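# Pull the spring-loaded release handle out and hold it

## Task

Draw the release handle outward against its spring until it reaches the end of its travel, then finish with the gripper still holding it there without motion.

## Robot and tools

Robot: one Doosan M1013 six-joint arm carrying a two-finger parallel gripper. The gripper's fingers point along its own +z axis and close along its own x axis. The reported end_effector_position is the spot midway between the finger pads; the fingertips extend 17.5 mm past it. A flat block juts out roughly 9 cm toward the gripper's -y side and rotates with the gripper, so keep it clear of the handle and its housing. Pure rotations pivot about the pad midpoint, which is offset 25 mm toward -y from the last joint's axis.

Scene frame: origin on the table top directly under the arm base, +z up, +y to the left when facing along +x. Result poses use this frame: end_effector_position in metres, end_effector_quat_wxyz, and velocities in m/s and rad/s. Because the base may be tilted, the printed position can be slightly wrong, especially at long reach.

Tools:
- execute_actions {"actions": [...], "pictures": bool}. The list may be empty (only reports the state) or hold a single item. An ACT item looks like {"rows": [[9 numbers], ...], "steps": n}. It has 1 to 15 rows and up to 15 steps of 1/30 s each; steps defaults to 15. Each row covers one step, and the final row is repeated to fill any remaining steps. A WAIT item {"steps": n} (n up to 300) sends nothing new and counts from the previous result, including your reply time.
- move {"target": [9 numbers], "speed": m/s}. Drives the gripper along a straight path to a single target. speed ranges 0.002 to 0.5, default 0.25; turning is capped at twice that value in rad/s. A path lasts 0.5 to 10 s and stops short if it would need longer. The finger values are sent when the move starts.
- wait {"seconds": 0 to 10}. Lets time pass without any new command.
- zoom_image {"camera": "cam_high"|"cam_low"|"cam_wrist", "region": [x0, y0, x1, y1]}. Uses pixels of the latest image, origin at top-left, at most 504x504. cam_high and cam_low are 504x504, cam_wrist is 616x616 fisheye.
- read_manual {"section": "licences"}. Returns only licence text and has no effect on the robot.
- finished_scene {"scene": n}.

Row layout (identical for both tools, one row for the single arm): [dx, dy, dz, rx, ry, rz, position, force_limit, speed], each a plain number in [-1, 1].
- dx, dy, dz, rx, ry, rz are an offset, not a pose. They are expressed in the gripper's own axes and measured from the gripper pose in the most recent result that showed it. Before such a result exists, and for later calls within the same reply, they are measured from where the robot is when the action begins. Every row in an action uses that same reference, not the previous row. Scale: 1.0 is 0.6 m for translation and 180 degrees for rotation. rx, ry, rz together form one rotation vector. All zeros means return to the reference pose, not stay put.
- position: +1 opens fully (50 mm gap), about -0.65 brings the pads together, and -1 closes until something blocks the fingers.
- force_limit: the per-pad force cap, about 20 N at -1, 102 N at 0 and 185 N at +1. The real grip force can be up to about 17 % higher.
- speed (finger): how fast the gap changes, 20 mm/s at -1, 85 at 0 and 150 at +1.

Motion limits: on every step the commanded pose is clipped to within 70 mm and 16 degrees of the measured pose. Position takes priority over orientation when both cannot be met. After an action ends the arm continues only to the last clipped pose, so read the reported pose and send what remains. The elbow cannot fully straighten.

Gripping: send position -1 and keep sending it. A firm grip shows object_status 2. The other values are 0 = moving, 1 = blocked while opening, and 3 = reached the requested opening or the pads met, which usually means nothing is held. Any new position value resets the status to 0 for a moment. A new force_limit or finger speed only takes effect together with a position change of at least 0.01. On a fixed object that sits off-centre the grip loosens over time, and very fast at force_limit -1, so grip the handle centred and with enough force. Gap in mm is about (250 - position_measured) x 0.202.

Result lines: the state line gives pose, velocities, joint positions and joint torques. The torques change at rest only under contact or load, so a rise while pulling shows the spring resisting. Flange force is the external force on the gripper and carries some error. "pose unreachable" and HELD mark steps where the clearance check changed or blocked your command. "Hand target" shows where the controller is currently heading. A move result adds a "move:" line with the outcome (done, off_target, moving, held, fault), the distance from target, and limits. limits=paced means the sent pose was clipped. limits=held means some steps were blocked, and the arm can then jump faster than requested. MOTOR HOT warns that a motor is near overheating; an OVER-TEMPERATURE FAULT applies the brakes.

Avoid: faults. Contact torque reaching a joint's load limit (waist/shoulder 319, elbow 150, wrist joints 42.3 N m) or any outside force of 144 N freezes the arm for 10 s, and the arm yields during that stop. The arm is stiff and moves do not slow for obstacles, so approach the handle slowly. Do not aim targets deep into firm surfaces. Pull in modest steps while watching force and torque readings so the spring's resistance stays well under the limits. Do not let the handle slip or snap back, and avoid slams or hard hits. Finish with the handle fully extended, gripped at object_status 2, and the arm at rest.

Each tool is called after "Emit:" as name(argument=value, ...), one argument or row to a line, values as JSON.

## Session

I'll start by looking at the current state of the scene.

Emit:
execute_actions(
  actions=[],
)

Scene clock: 0.00 s of 4600.00 s.
end_effector_position=(+0.3474, -0.2016, +0.2127) position_measured=3 object_status=3 end_effector_quat_wxyz=(+0.332, +0.656, -0.490, -0.469) end_effector_velocity=(-0.000, +0.000, -0.000) end_effector_angular_velocity=(+0.000, +0.001, -0.001)
Joint positions: [-0.34   0.462  1.922 -0.363  1.939  2.574]
Joint velocities: [-0.     0.     0.001  0.     0.     0.   ]
Joint torques (N m, as the joint torque sensors report them, + toward a larger angle): no reading
Flange force (N, the push that the arm receives, along the gripper's own x y z axes): no reading
Hand target: +0.347, -0.202, +0.213; +0.332, +0.656, -0.490, -0.469

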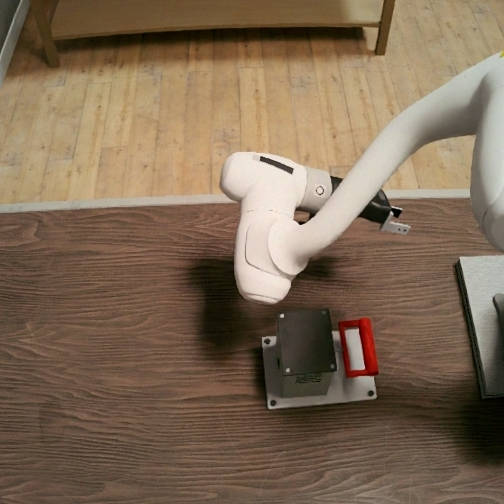

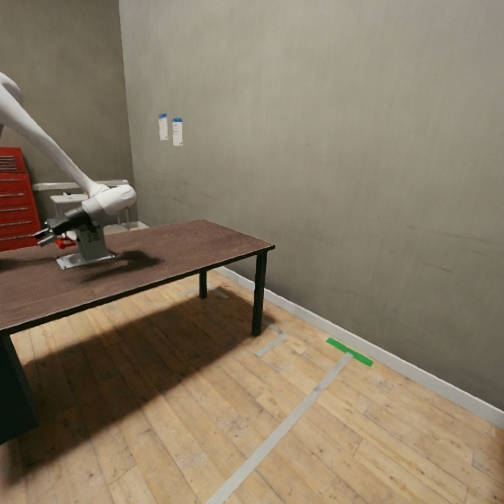

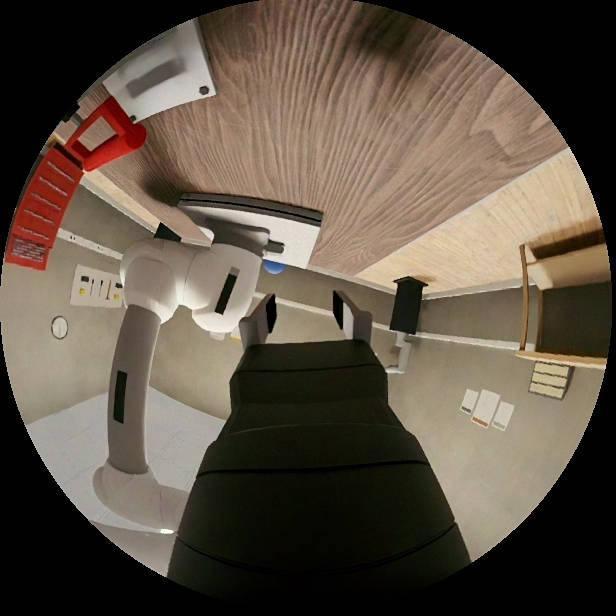

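Emit:
zoom_image(
  camera="cam_high",
  region=[240, 290, 400, 430],
)

Emit:
zoom_image(
  camera="cam_wrist",
  region=[20, 10, 260, 210],
)

Emit:
zoom_image(
  camera="cam_low",
  region=[0, 160, 160, 300],
)

Region (240, 290, 400, 430) of cam_high's 504x504 image, scaled by 3.150, with more detail than that image has; it fills the top 441 rows of this view, and the rest is white.

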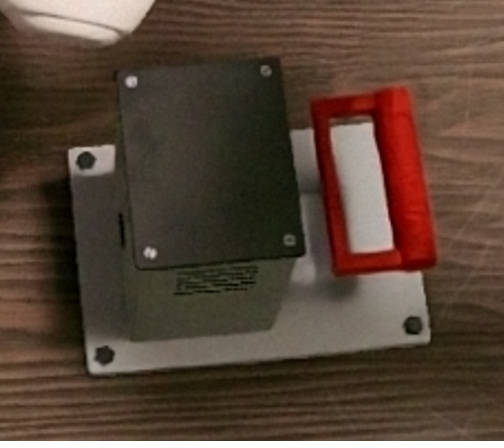

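Region (20, 10, 260, 210) of cam_wrist's 616x616 image, scaled by 2.100, with more detail than that image has.

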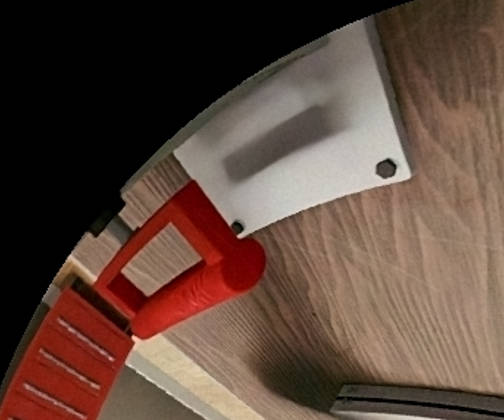

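Region (0, 160, 160, 300) of cam_low's 504x504 image, scaled by 3.150, with more detail than that image has; it fills the top 441 rows of this view, and the rest is white.

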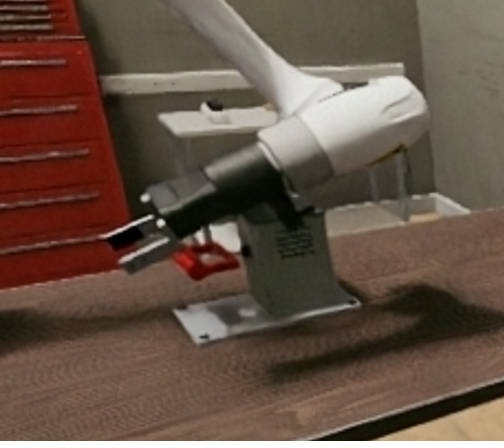

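Emit:
move(
  target=[-0.477, -0.0439, -0.1366, 0.2291, 0.3489, -0.3723, 1, 0, 0],
  speed=0.35,
)

Scene clock: 50.80 s of 4600.00 s.
end_effector_position=(+0.4100, +0.0775, +0.2997) position_measured=3 object_status=3 end_effector_quat_wxyz=(+0.000, +0.999, +0.035, -0.000) end_effector_velocity=(+0.000, -0.000, -0.000) end_effector_angular_velocity=(+0.001, -0.000, -0.000)
Joint positions: [ 0.095 -0.174  2.106 -0.007  1.212  1.555]
Joint velocities: [-0.001 -0.     0.     0.001 -0.    -0.001]
Joint torques (N m, as the joint torque sensors report them, + toward a larger angle): [ -1.47 -22.83 -40.     3.98  -0.24   0.2 ]
Flange force (N, the push that the arm receives, along the gripper's own x y z axes): [2.3 -3.3 -1.5]
Hand target: +0.410, +0.077, +0.300; +0.000, +0.999, +0.035, +0.000
Off the commanded pose: 0.000 m, 0 deg.
After step 90, 44.90 s passed at rest.
move: done

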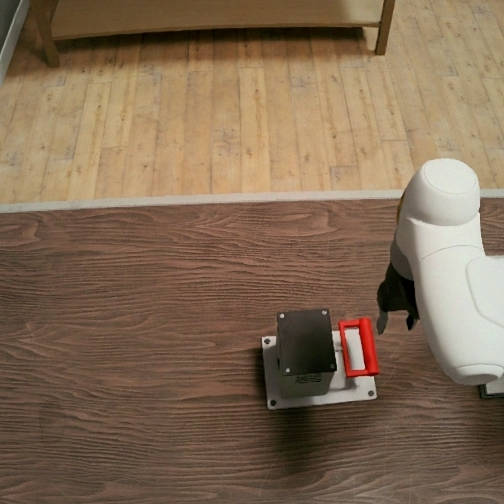

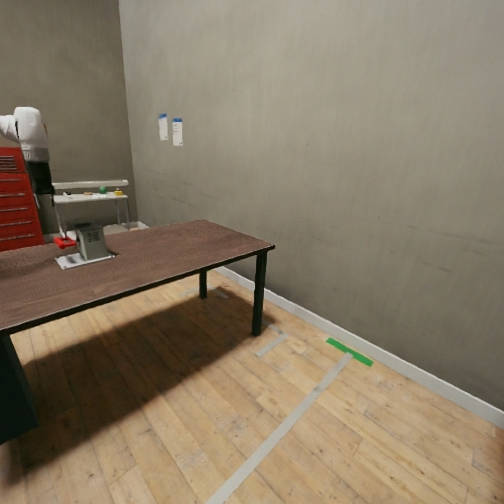

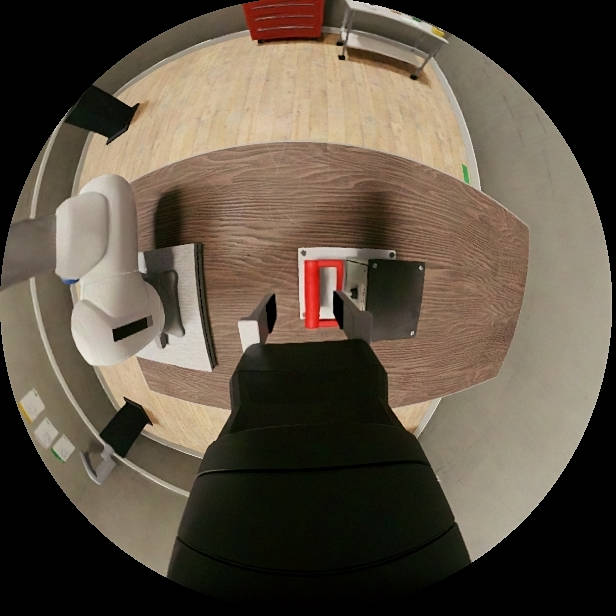

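Emit:
zoom_image(
  camera="cam_wrist",
  region=[230, 230, 440, 370],
)

Emit:
zoom_image(
  camera="cam_low",
  region=[10, 170, 140, 290],
)

Region (230, 230, 440, 370) of cam_wrist's 616x616 image, scaled by 2.400, with more detail than that image has.

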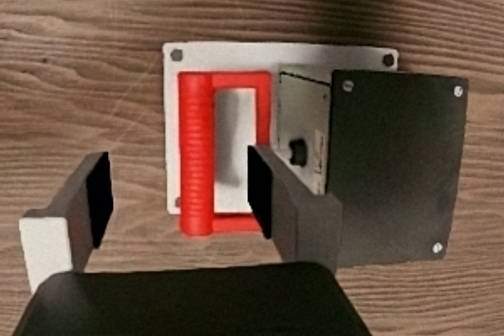

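Region (10, 170, 140, 290) of cam_low's 504x504 image, scaled by 3.877, with more detail than that image has; it fills the top 465 rows of this view, and the rest is white.

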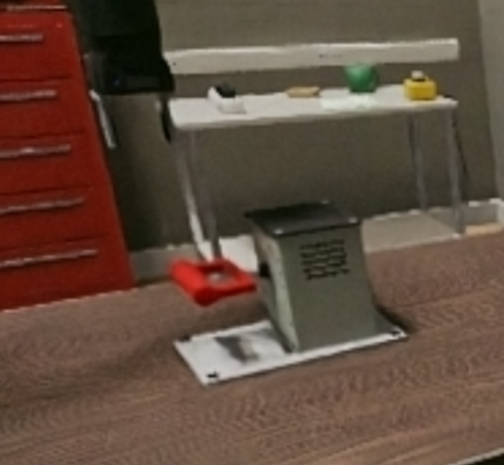

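Emit:
move(
  target=[0.0217, 0.0483, 0.208, 0, 0, 0, 1, 0, 0],
  speed=0.2,
)

Scene clock: 76.73 s of 4600.00 s.
end_effector_position=(+0.4251, +0.0493, +0.1748) position_measured=3 object_status=3 end_effector_quat_wxyz=(+0.001, +0.999, +0.035, -0.000) end_effector_velocity=(+0.000, +0.000, -0.000) end_effector_angular_velocity=(+0.001, +0.000, -0.001)
Joint positions: [ 0.026 -0.037  2.242 -0.009  0.939  1.489]
Joint velocities: [ 0.     0.001  0.     0.001 -0.001  0.   ]
Joint torques (N m, as the joint torque sensors report them, + toward a larger angle): [ -1.48 -30.85 -33.61   3.37  -0.25   0.16]
Flange force (N, the push that the arm receives, along the gripper's own x y z axes): [2.5 -3.4 -2.7]
Hand target: +0.425, +0.049, +0.175; +0.001, +0.999, +0.035, -0.000
Off the commanded pose: 0.000 m, 0 deg.
After step 90, 21.93 s passed at rest.
move: done

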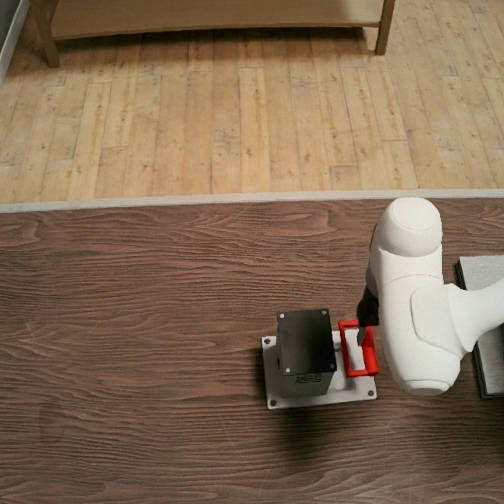

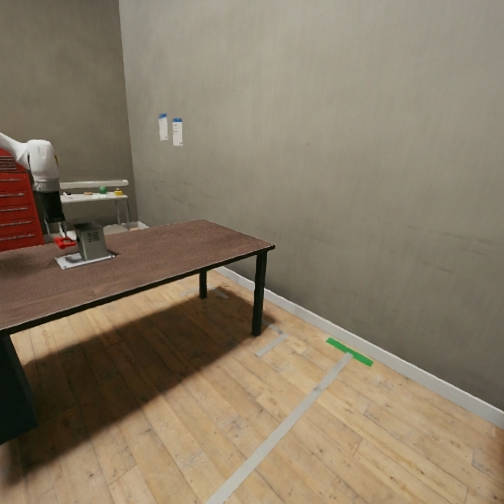

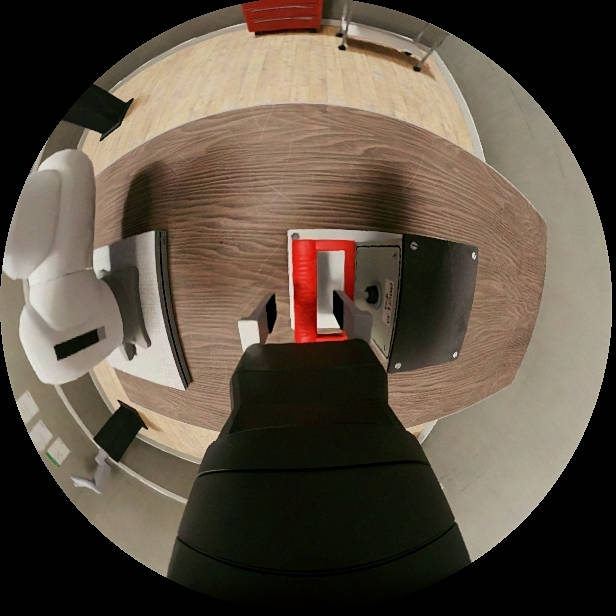

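Emit:
zoom_image(
  camera="cam_wrist",
  region=[230, 220, 420, 380],
)

Emit:
zoom_image(
  camera="cam_wrist",
  region=[350, 260, 420, 340],
)

Emit:
zoom_image(
  camera="cam_low",
  region=[30, 190, 130, 280],
)

Region (230, 220, 420, 380) of cam_wrist's 616x616 image, scaled by 2.653, with more detail than that image has; it fills the top 424 rows of this view, and the rest is white.

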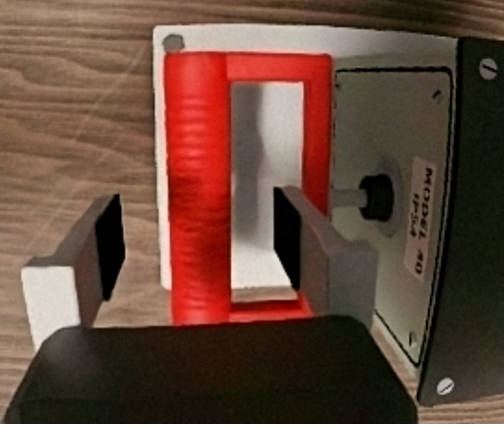

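Region (350, 260, 420, 340) of cam_wrist's 616x616 image, scaled by 6.300, with more detail than that image has; it fills the left 441 columns of this view, and the rest is white.

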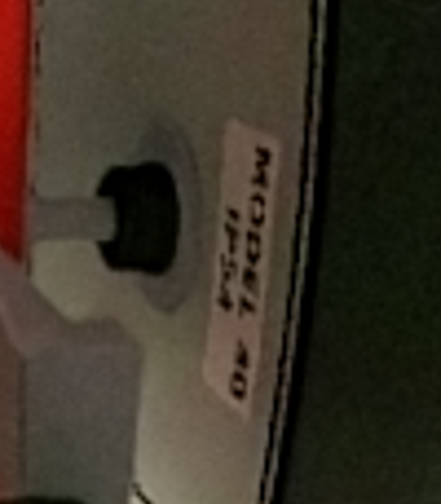

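Region (30, 190, 130, 280) of cam_low's 504x504 image, scaled by 5.040, with more detail than that image has; it fills the top 454 rows of this view, and the rest is white.

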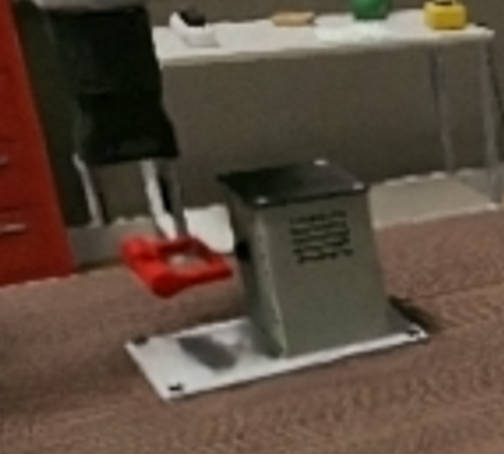

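Emit:
move(
  target=[0.0012, 0.005, 0.1113, 0, 0, 0, 1, 0, 0],
  speed=0.1,
)

Scene clock: 98.67 s of 4600.00 s.
end_effector_position=(+0.4260, +0.0463, +0.1080) position_measured=3 object_status=3 end_effector_quat_wxyz=(+0.001, +0.999, +0.035, -0.000) end_effector_velocity=(-0.000, -0.000, -0.000) end_effector_angular_velocity=(-0.000, +0.000, +0.001)
Joint positions: [ 0.018  0.056  2.306 -0.01   0.782  1.483]
Joint velocities: [ 0.     0.     0.    -0.    -0.001 -0.001]
Joint torques (N m, as the joint torque sensors report them, + toward a larger angle): [ -1.03 -37.15 -29.06   3.02  -0.24   0.23]
Flange force (N, the push that the arm receives, along the gripper's own x y z axes): [4.2 -2.1 -1.2]
Hand target: +0.426, +0.046, +0.108; +0.001, +0.999, +0.035, -0.000
Off the commanded pose: 0.000 m, 0 deg.
After step 90, 17.97 s passed at rest.
move: done

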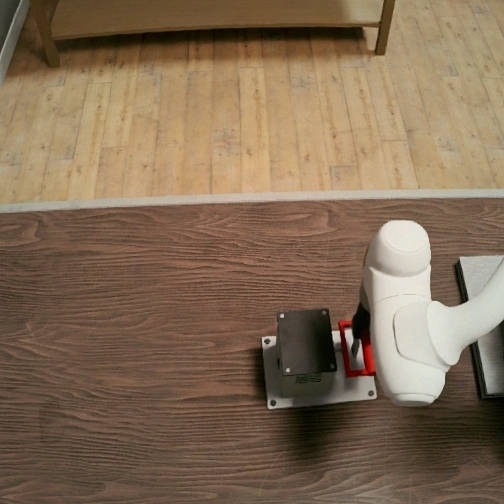

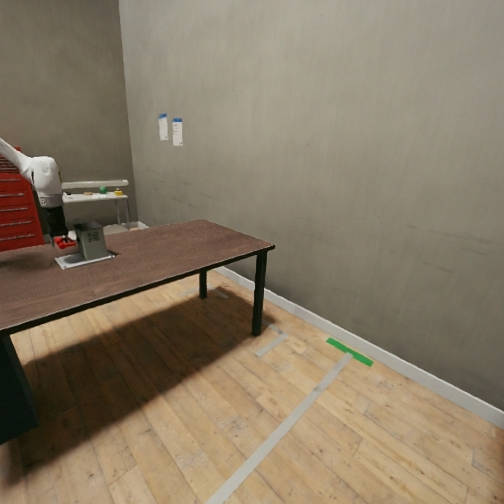

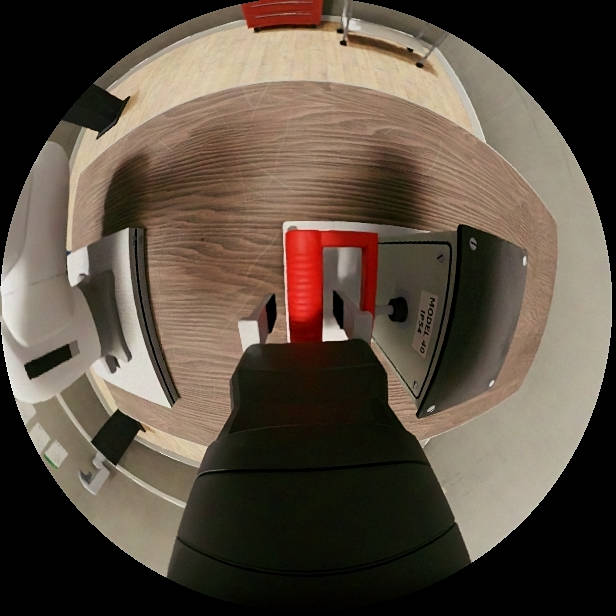

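Emit:
zoom_image(
  camera="cam_wrist",
  region=[230, 210, 430, 370],
)

Emit:
zoom_image(
  camera="cam_low",
  region=[30, 190, 130, 280],
)

Emit:
zoom_image(
  camera="cam_high",
  region=[300, 290, 420, 410],
)

Region (230, 210, 430, 370) of cam_wrist's 616x616 image, scaled by 2.520, with more detail than that image has; it fills the top 403 rows of this view, and the rest is white.

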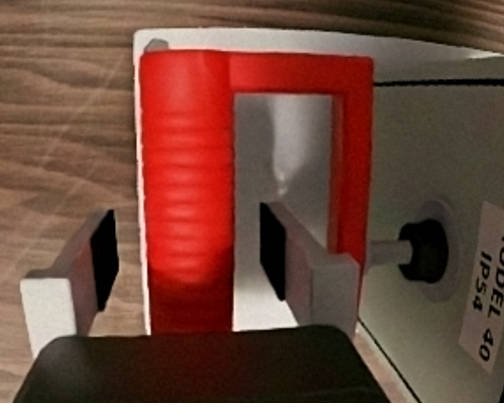

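Region (30, 190, 130, 280) of cam_low's 504x504 image, scaled by 5.040, with more detail than that image has; it fills the top 454 rows of this view, and the rest is white.

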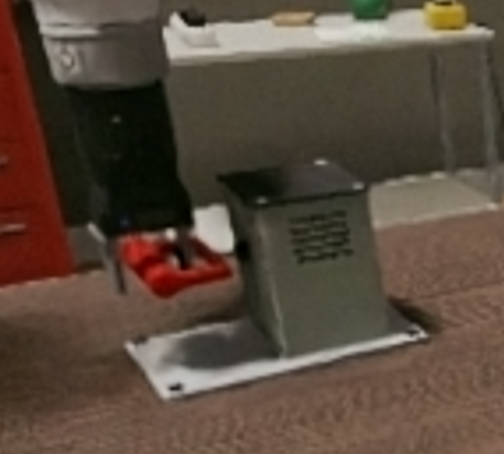

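Region (300, 290, 420, 410) of cam_high's 504x504 image, scaled by 4.200, with more detail than that image has.

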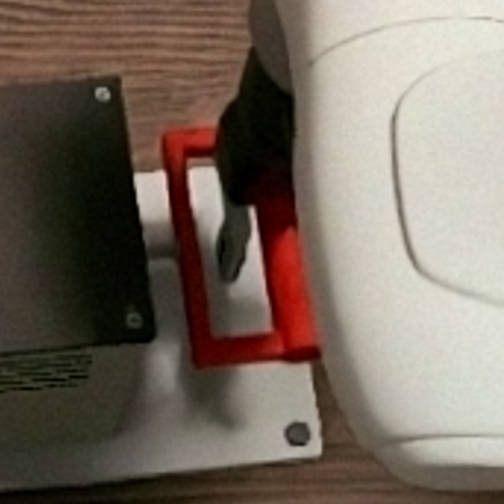

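Emit:
move(
  target=[0, 0, 0, 0, 0, 0, -1, -0.5, -0.4],
  speed=0.05,
)

Scene clock: 120.13 s of 4600.00 s.
end_effector_position=(+0.4261, +0.0463, +0.1081) position_measured=117 object_status=2 end_effector_quat_wxyz=(+0.001, +0.999, +0.035, +0.000) end_effector_velocity=(-0.000, -0.000, +0.000) end_effector_angular_velocity=(-0.000, +0.001, +0.001)
Joint positions: [ 0.018  0.056  2.305 -0.01   0.782  1.483]
Joint velocities: [ 0.    -0.    -0.    -0.001  0.001 -0.   ]
Joint torques (N m, as the joint torque sensors report them, + toward a larger angle): [  0.66 -37.97 -24.1    3.2    2.58  -0.7 ]
Flange force (N, the push that the arm receives, along the gripper's own x y z axes): [13.1 -0.3 2.8]
Hand target: +0.426, +0.046, +0.108; +0.001, +0.999, +0.035, -0.000
Off the commanded pose: 0.000 m, 0 deg.
After step 90, 17.77 s passed at rest.
move: done

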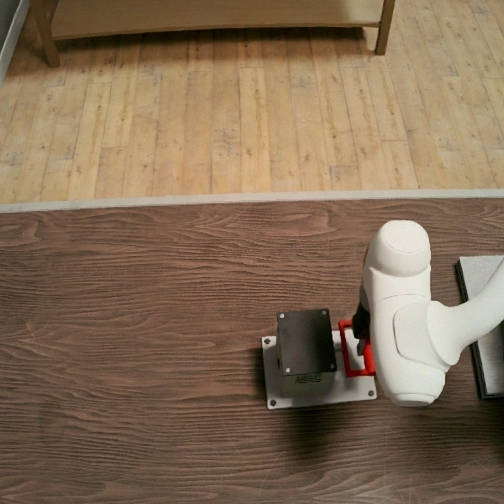

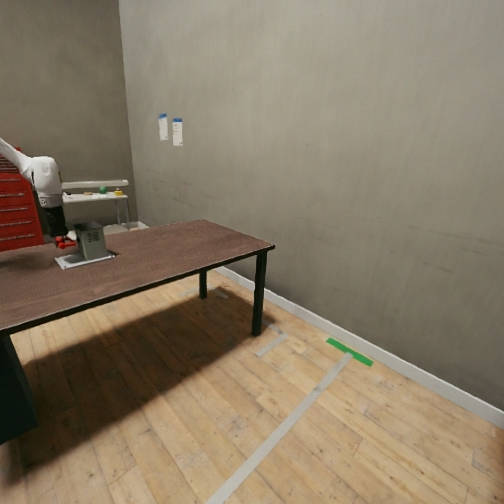

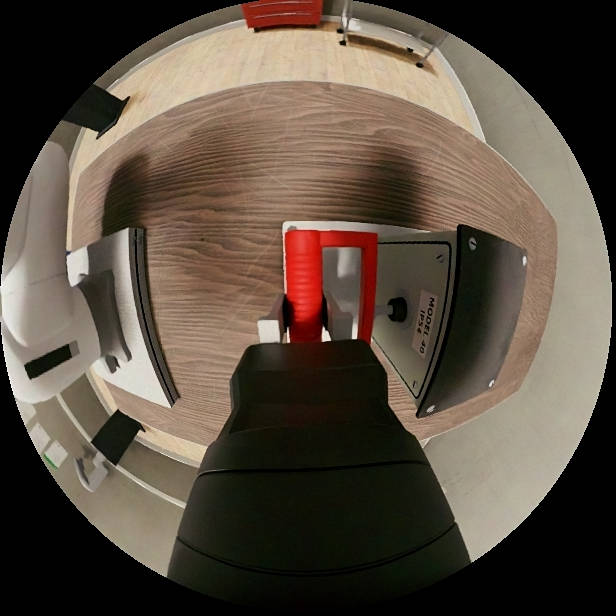

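Emit:
execute_actions(
  actions=[
    {"rows": [[-0.00028,0,0,0,0,0.0001,-1,-0.5,-0.4],[-0.00106,0,0,0,0,0.00036,-1,-0.5,-0.4],[-0.00225,-0.00004,0,0,0,0.00076,-1,-0.5,-0.4],[-0.00377,-0.00007,0,0,0,0.00127,-1,-0.5,-0.4],[-0.0055,-0.0001,0,0,0,0.00185,-1,-0.5,-0.4],[-0.00738,-0.00013,0,0,0,0.00248,-1,-0.5,-0.4],[-0.00929,-0.00017,0,0,0,0.00312,-1,-0.5,-0.4],[-0.01117,-0.0002,0,0,0,0.00375,-1,-0.5,-0.4],[-0.0129,-0.00023,0,0,0,0.00433,-1,-0.5,-0.4],[-0.01442,-0.00026,0,0,0,0.00484,-1,-0.5,-0.4],[-0.0156,-0.00028,0,0,0,0.00524,-1,-0.5,-0.4],[-0.01639,-0.0003,0,0,0,0.0055,-1,-0.5,-0.4],[-0.01667,-0.0003,0,0,0,0.0056,-1,-0.5,-0.4]], "steps": 15},
  ],
)

Scene clock: 139.30 s of 4600.00 s.
end_effector_position=(+0.4162, +0.0458, +0.1081) position_measured=117 object_status=2 end_effector_quat_wxyz=(+0.001, +1.000, +0.027, +0.000) end_effector_velocity=(+0.001, -0.000, +0.001) end_effector_angular_velocity=(+0.001, -0.002, -0.003)
Joint positions: [ 0.016  0.04   2.323 -0.01   0.781  1.498]
Joint velocities: [-0.001 -0.001 -0.001  0.001 -0.001  0.002]
Joint torques (N m, as the joint torque sensors report them, + toward a larger angle): [ -6.6  -36.31 -23.86   1.72   2.59   0.51]
Flange force (N, the push that the arm receives, along the gripper's own x y z axes): [17.4 -14.3 3.8]
Hand target: +0.416, +0.046, +0.108; +0.001, +1.000, +0.027, +0.000
Off the commanded pose: 0.000 m, 0 deg.
Steps of this call (steps 1 to 90: nothing new was sent; then 15.67 s passed at rest; steps 91 to 105: all 15 steps of this action). Readings (end_effector_position | what the end effector reports):
91: (+0.4260, +0.0463, +0.1080) | position_measured=117 object_status=2
92: (+0.4259, +0.0463, +0.1080) | position_measured=117 object_status=2
94: (+0.4250, +0.0463, +0.1081) | position_measured=117 object_status=2
98: (+0.4210, +0.0461, +0.1080) | position_measured=117 object_status=2
105: the state above

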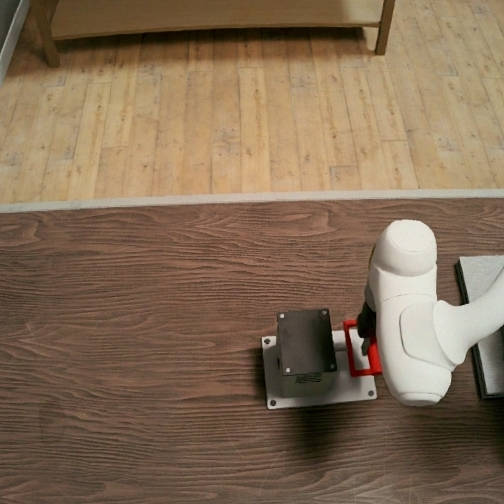

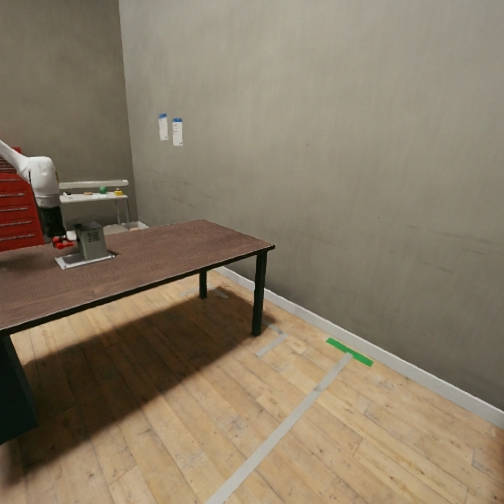

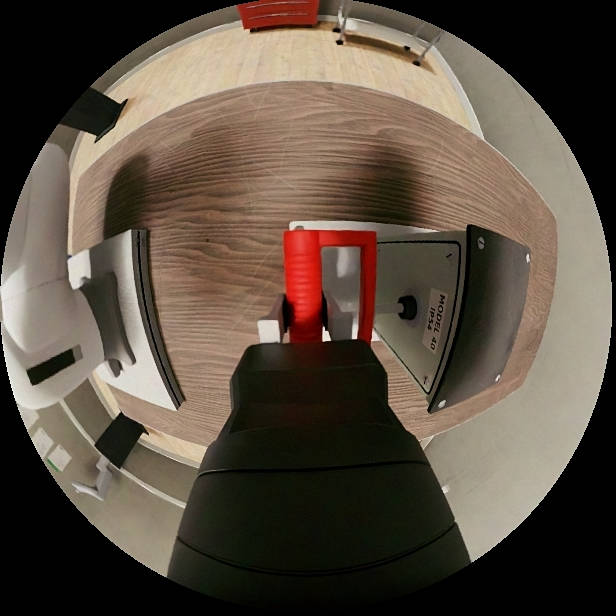

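Emit:
execute_actions(
  actions=[],
  pictures=false,
)

Emit:
zoom_image(
  camera="cam_wrist",
  region=[250, 210, 450, 370],
)

Scene clock: 150.67 s of 4600.00 s.
end_effector_position=(+0.4162, +0.0458, +0.1081) position_measured=117 object_status=2 end_effector_quat_wxyz=(+0.001, +1.000, +0.027, +0.000) end_effector_velocity=(-0.001, +0.000, -0.001) end_effector_angular_velocity=(-0.000, +0.002, -0.000)
Joint positions: [ 0.016  0.04   2.323 -0.01   0.781  1.498]
Joint velocities: [ 0.     0.     0.001 -0.     0.     0.001]
Joint torques (N m, as the joint torque sensors report them, + toward a larger angle): [ -4.44 -36.77 -24.28   1.78   2.68   0.56]
Flange force (N, the push that the arm receives, along the gripper's own x y z axes): [14.4 -9.7 4.0]
Hand target: +0.416, +0.046, +0.108; +0.001, +1.000, +0.027, +0.000
Off the commanded pose: 0.000 m, 0 deg.
Steps of this call (steps 1 to 90: nothing new was sent; then 8.37 s passed at rest). Readings (end_effector_position | what the end effector reports):
1: (+0.4162, +0.0458, +0.1081) | position_measured=117 object_status=2
2: (+0.4162, +0.0458, +0.1081) | position_measured=117 object_status=2
4: (+0.4162, +0.0458, +0.1081) | position_measured=117 object_status=2
8: (+0.4162, +0.0458, +0.1081) | position_measured=117 object_status=2
90: the state above

Region (250, 210, 450, 370) of cam_wrist's 616x616 image, scaled by 2.520, with more detail than that image has; it fills the top 403 rows of this view, and the rest is white.

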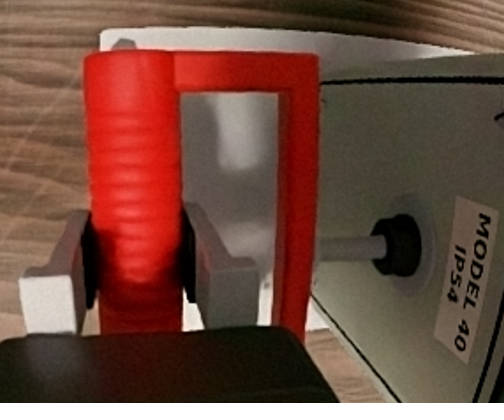

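Emit:
move(
  target=[-0.01833, -0.0003, 0, 0, 0, 0, 1, -0.8, -0.3],
  speed=0.03,
)

Emit:
move(
  target=[0, 0, 0, 0, 0, 0, -1, -0.8, -0.5],
  speed=0.03,
)

Scene clock: 187.67 s of 4600.00 s.
end_effector_position=(+0.4052, +0.0454, +0.1081) position_measured=3 object_status=3 end_effector_quat_wxyz=(+0.001, +1.000, +0.027, +0.000) end_effector_velocity=(+0.000, +0.000, +0.000) end_effector_angular_velocity=(+0.001, -0.000, -0.001)
Joint positions: [ 0.014  0.023  2.341 -0.01   0.78   1.497]
Joint velocities: [ 0.    -0.    -0.     0.001  0.     0.   ]
Joint torques (N m, as the joint torque sensors report them, + toward a larger angle): [ -0.37 -32.82 -21.9    2.68   3.16  -0.29]
Flange force (N, the push that the arm receives, along the gripper's own x y z axes): [14.3 -2.0 -0.2]
Hand target: +0.405, +0.045, +0.108; +0.001, +1.000, +0.027, +0.000
Off the commanded pose: 0.000 m, 0 deg.
After step 90, 33.30 s passed at rest.
move: done

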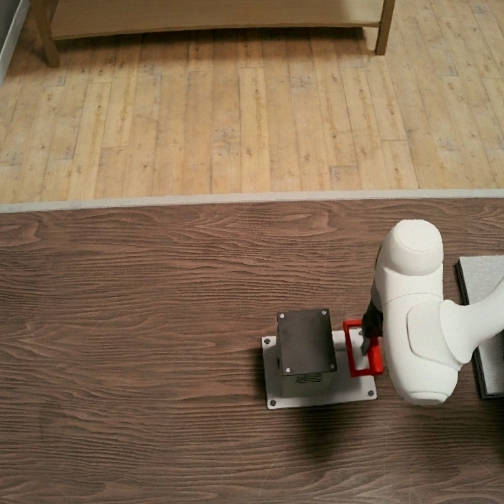

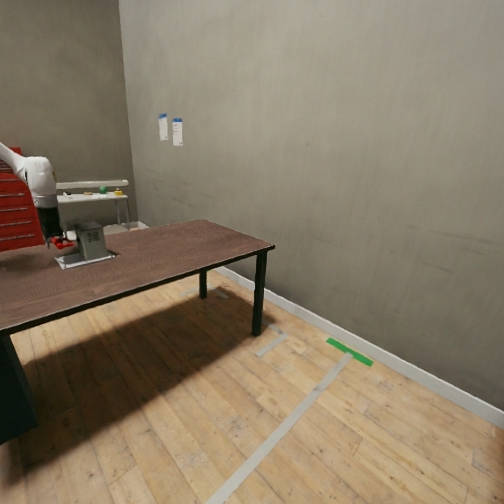

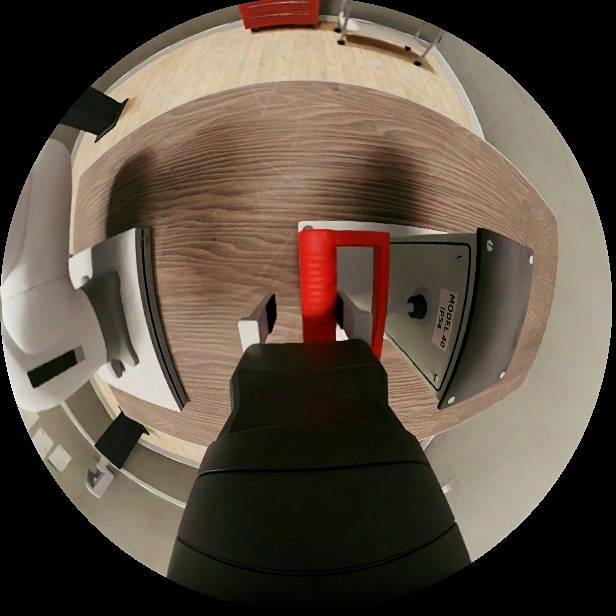

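Scene clock: 188.33 s of 4600.00 s.
end_effector_position=(+0.4052, +0.0454, +0.1081) position_measured=116 object_status=2 end_effector_quat_wxyz=(+0.001, +1.000, +0.027, +0.000) end_effector_velocity=(-0.000, -0.000, +0.000) end_effector_angular_velocity=(+0.000, -0.000, +0.000)
Joint positions: [ 0.014  0.023  2.341 -0.01   0.78   1.497]
Joint velocities: [-0. -0.  0.  0. -0. -0.]
Joint torques (N m, as the joint torque sensors report them, + toward a larger angle): [ -2.09 -33.67 -22.16   2.24   3.28  -0.32]
Flange force (N, the push that the arm receives, along the gripper's own x y z axes): [15.5 -6.3 1.7]
Hand target: +0.405, +0.045, +0.108; +0.001, +1.000, +0.027, +0.000
Off the commanded pose: 0.000 m, 0 deg.
move: done

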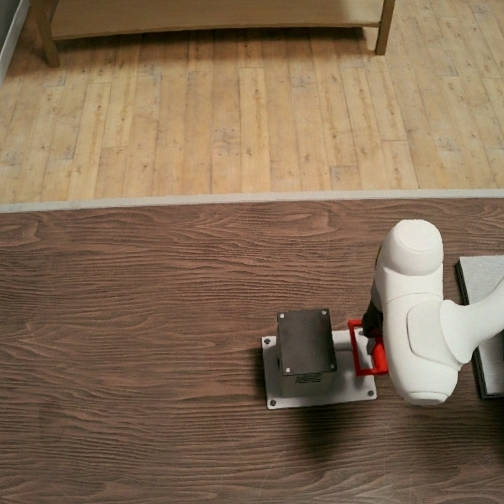

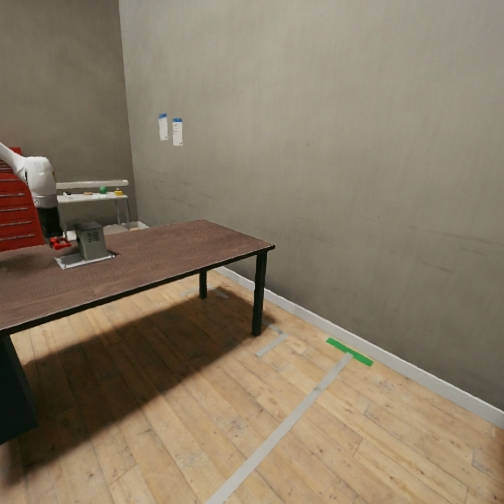

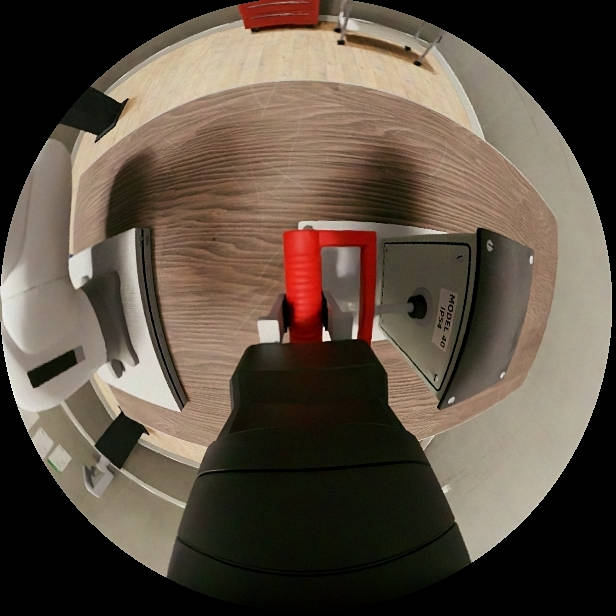

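Emit:
move(
  target=[-0.01833, -0.0003, 0, 0, 0, 0.004, 1, -0.8, -0.3],
  speed=0.03,
)

Emit:
move(
  target=[0, 0, 0, 0, 0, 0, -1, -0.8, -0.5],
  speed=0.03,
)

Scene clock: 194.67 s of 4600.00 s.
end_effector_position=(+0.3942, +0.0450, +0.1081) position_measured=3 object_status=3 end_effector_quat_wxyz=(+0.001, +1.000, +0.020, +0.000) end_effector_velocity=(-0.000, +0.000, -0.000) end_effector_angular_velocity=(+0.000, +0.001, +0.000)
Joint positions: [ 0.013  0.005  2.359 -0.01   0.779  1.508]
Joint velocities: [-0.    -0.     0.001  0.     0.    -0.   ]
Joint torques (N m, as the joint torque sensors report them, + toward a larger angle): [ -3.69 -32.12 -21.63   1.63   3.53   0.05]
Flange force (N, the push that the arm receives, along the gripper's own x y z axes): [17.2 -9.7 2.5]
Hand target: +0.394, +0.045, +0.108; +0.001, +1.000, +0.020, +0.000
Off the commanded pose: 0.000 m, 0 deg.
After step 90, 2.63 s passed at rest.
move: done

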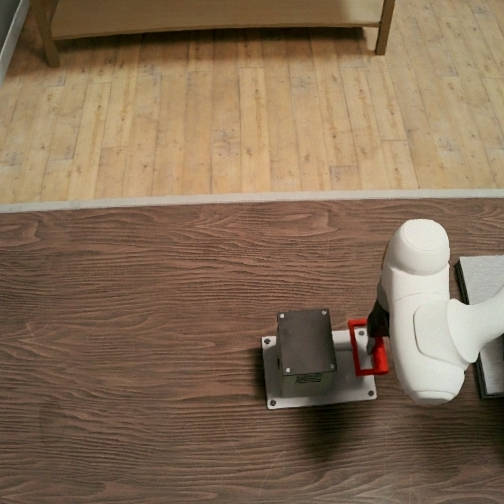

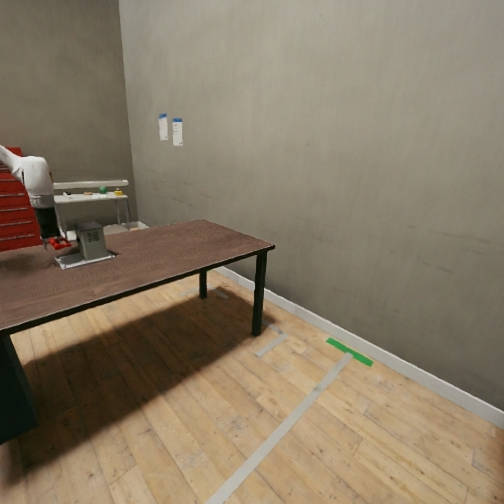

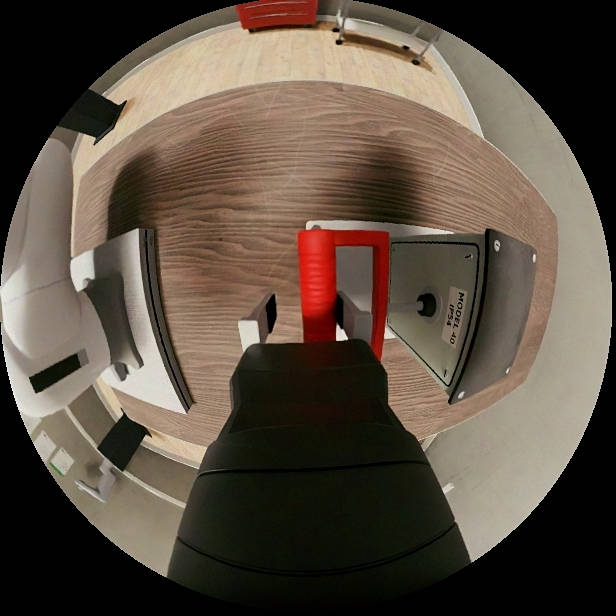

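Scene clock: 195.33 s of 4600.00 s.
end_effector_position=(+0.3942, +0.0450, +0.1081) position_measured=116 object_status=2 end_effector_quat_wxyz=(+0.001, +1.000, +0.020, +0.000) end_effector_velocity=(+0.000, -0.000, +0.000) end_effector_angular_velocity=(+0.000, -0.000, -0.002)
Joint positions: [ 0.013  0.005  2.359 -0.01   0.779  1.508]
Joint velocities: [-0.001 -0.    -0.     0.001  0.     0.   ]
Joint torques (N m, as the joint torque sensors report them, + toward a larger angle): [ -3.56 -32.77 -21.15   1.69   3.98   0.03]
Flange force (N, the push that the arm receives, along the gripper's own x y z axes): [19.0 -9.4 4.2]
Hand target: +0.394, +0.045, +0.108; +0.001, +1.000, +0.020, +0.000
Off the commanded pose: 0.000 m, 0 deg.
move: done

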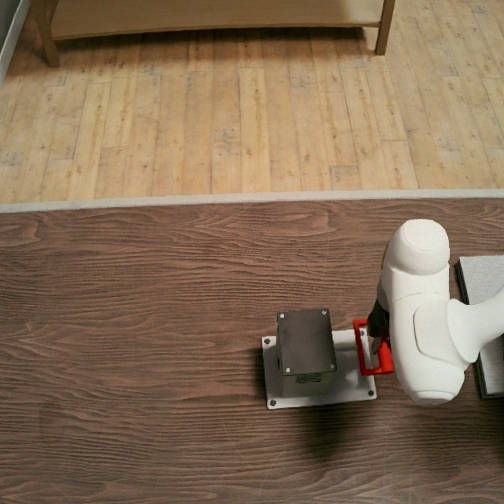

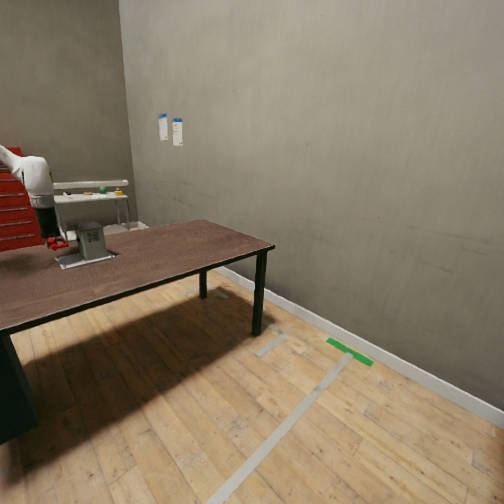

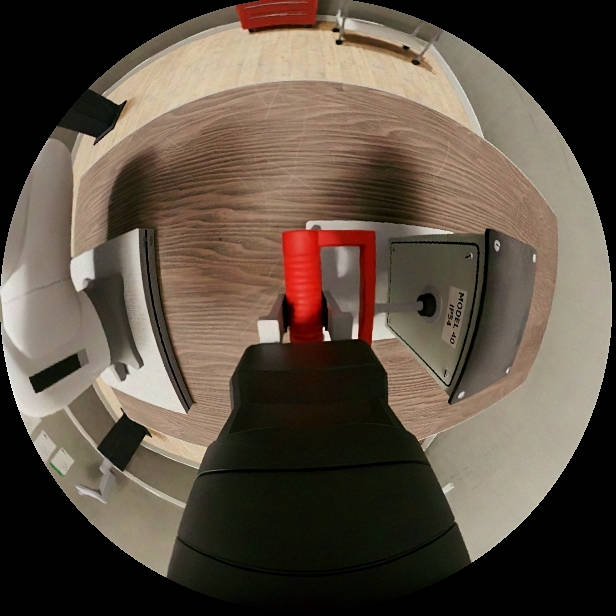

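Emit:
move(
  target=[-0.01833, -0.0004, 0.0002, 0, 0, 0, 1, -0.8, -0.3],
  speed=0.03,
)

Emit:
move(
  target=[0, 0, 0, 0, 0, 0, -1, -0.8, -0.5],
  speed=0.03,
)

Scene clock: 200.30 s of 4600.00 s.
end_effector_position=(+0.3832, +0.0448, +0.1079) position_measured=3 object_status=3 end_effector_quat_wxyz=(+0.001, +1.000, +0.020, +0.000) end_effector_velocity=(+0.000, +0.000, +0.000) end_effector_angular_velocity=(-0.000, -0.000, +0.000)
Joint positions: [ 0.011 -0.013  2.377 -0.01   0.779  1.506]
Joint velocities: [ 0. -0. -0. -0. -0.  0.]
Joint torques (N m, as the joint torque sensors report them, + toward a larger angle): [ -0.34 -27.68 -18.48   2.86   4.16  -0.18]
Flange force (N, the push that the arm receives, along the gripper's own x y z axes): [17.6 -1.8 -3.1]
Hand target: +0.383, +0.045, +0.108; +0.001, +1.000, +0.020, +0.000
Off the commanded pose: 0.000 m, 0 deg.
After step 90, 1.27 s passed at rest.
move: done

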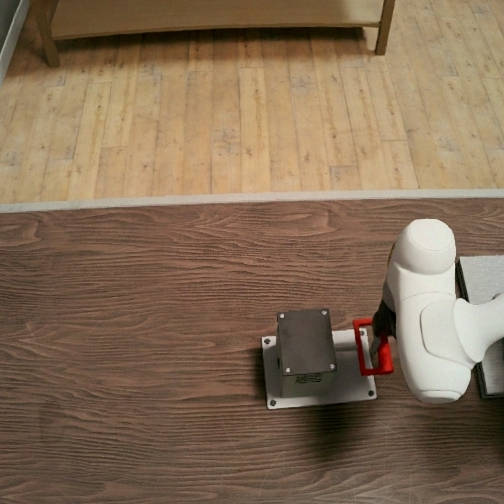

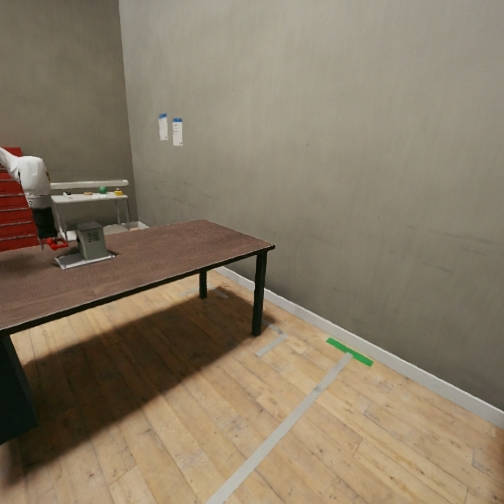

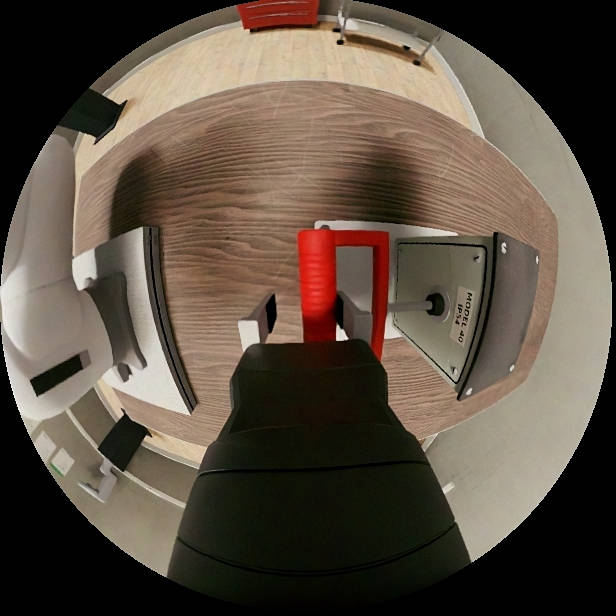

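Scene clock: 200.97 s of 4600.00 s.
end_effector_position=(+0.3832, +0.0448, +0.1079) position_measured=116 object_status=2 end_effector_quat_wxyz=(+0.001, +1.000, +0.020, +0.000) end_effector_velocity=(+0.001, -0.000, +0.000) end_effector_angular_velocity=(-0.000, -0.000, +0.001)
Joint positions: [ 0.011 -0.013  2.377 -0.01   0.779  1.506]
Joint velocities: [-0.     0.    -0.001 -0.001  0.    -0.   ]
Joint torques (N m, as the joint torque sensors report them, + toward a larger angle): [  0.79 -28.41 -17.57   3.08   4.81  -0.36]
Flange force (N, the push that the arm receives, along the gripper's own x y z axes): [20.3 0.6 -0.9]
Hand target: +0.383, +0.045, +0.108; +0.001, +1.000, +0.020, +0.000
Off the commanded pose: 0.000 m, 0 deg.
move: done

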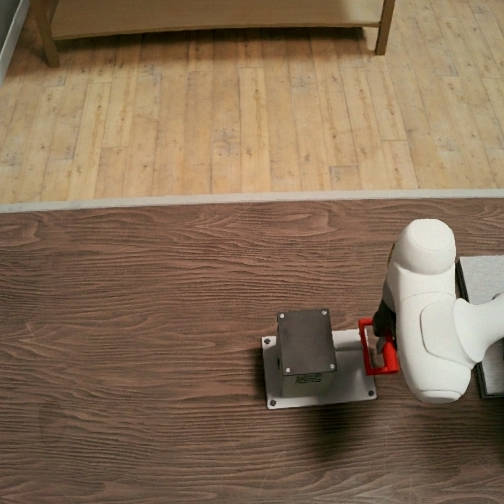

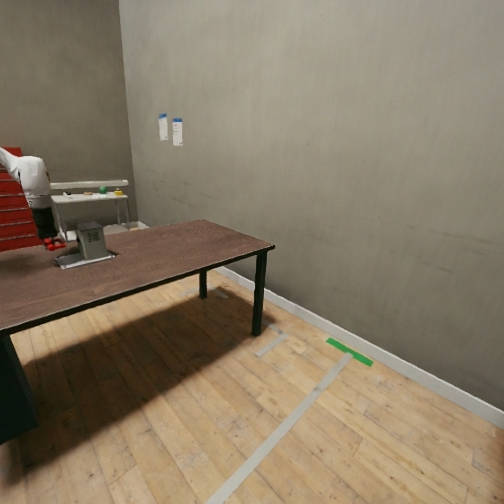

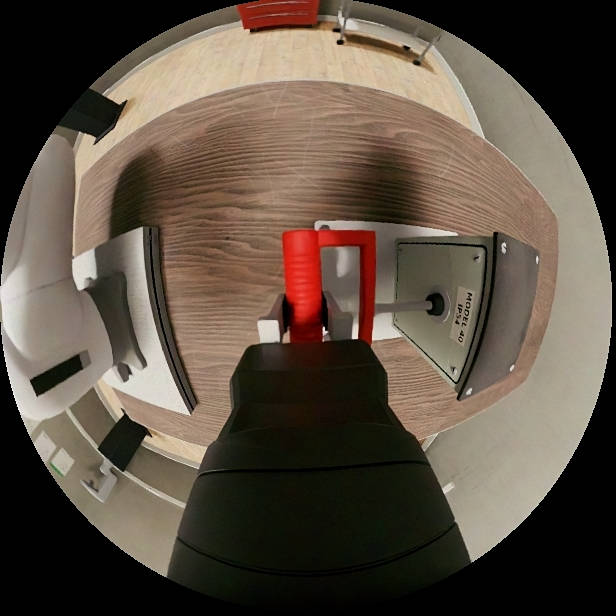

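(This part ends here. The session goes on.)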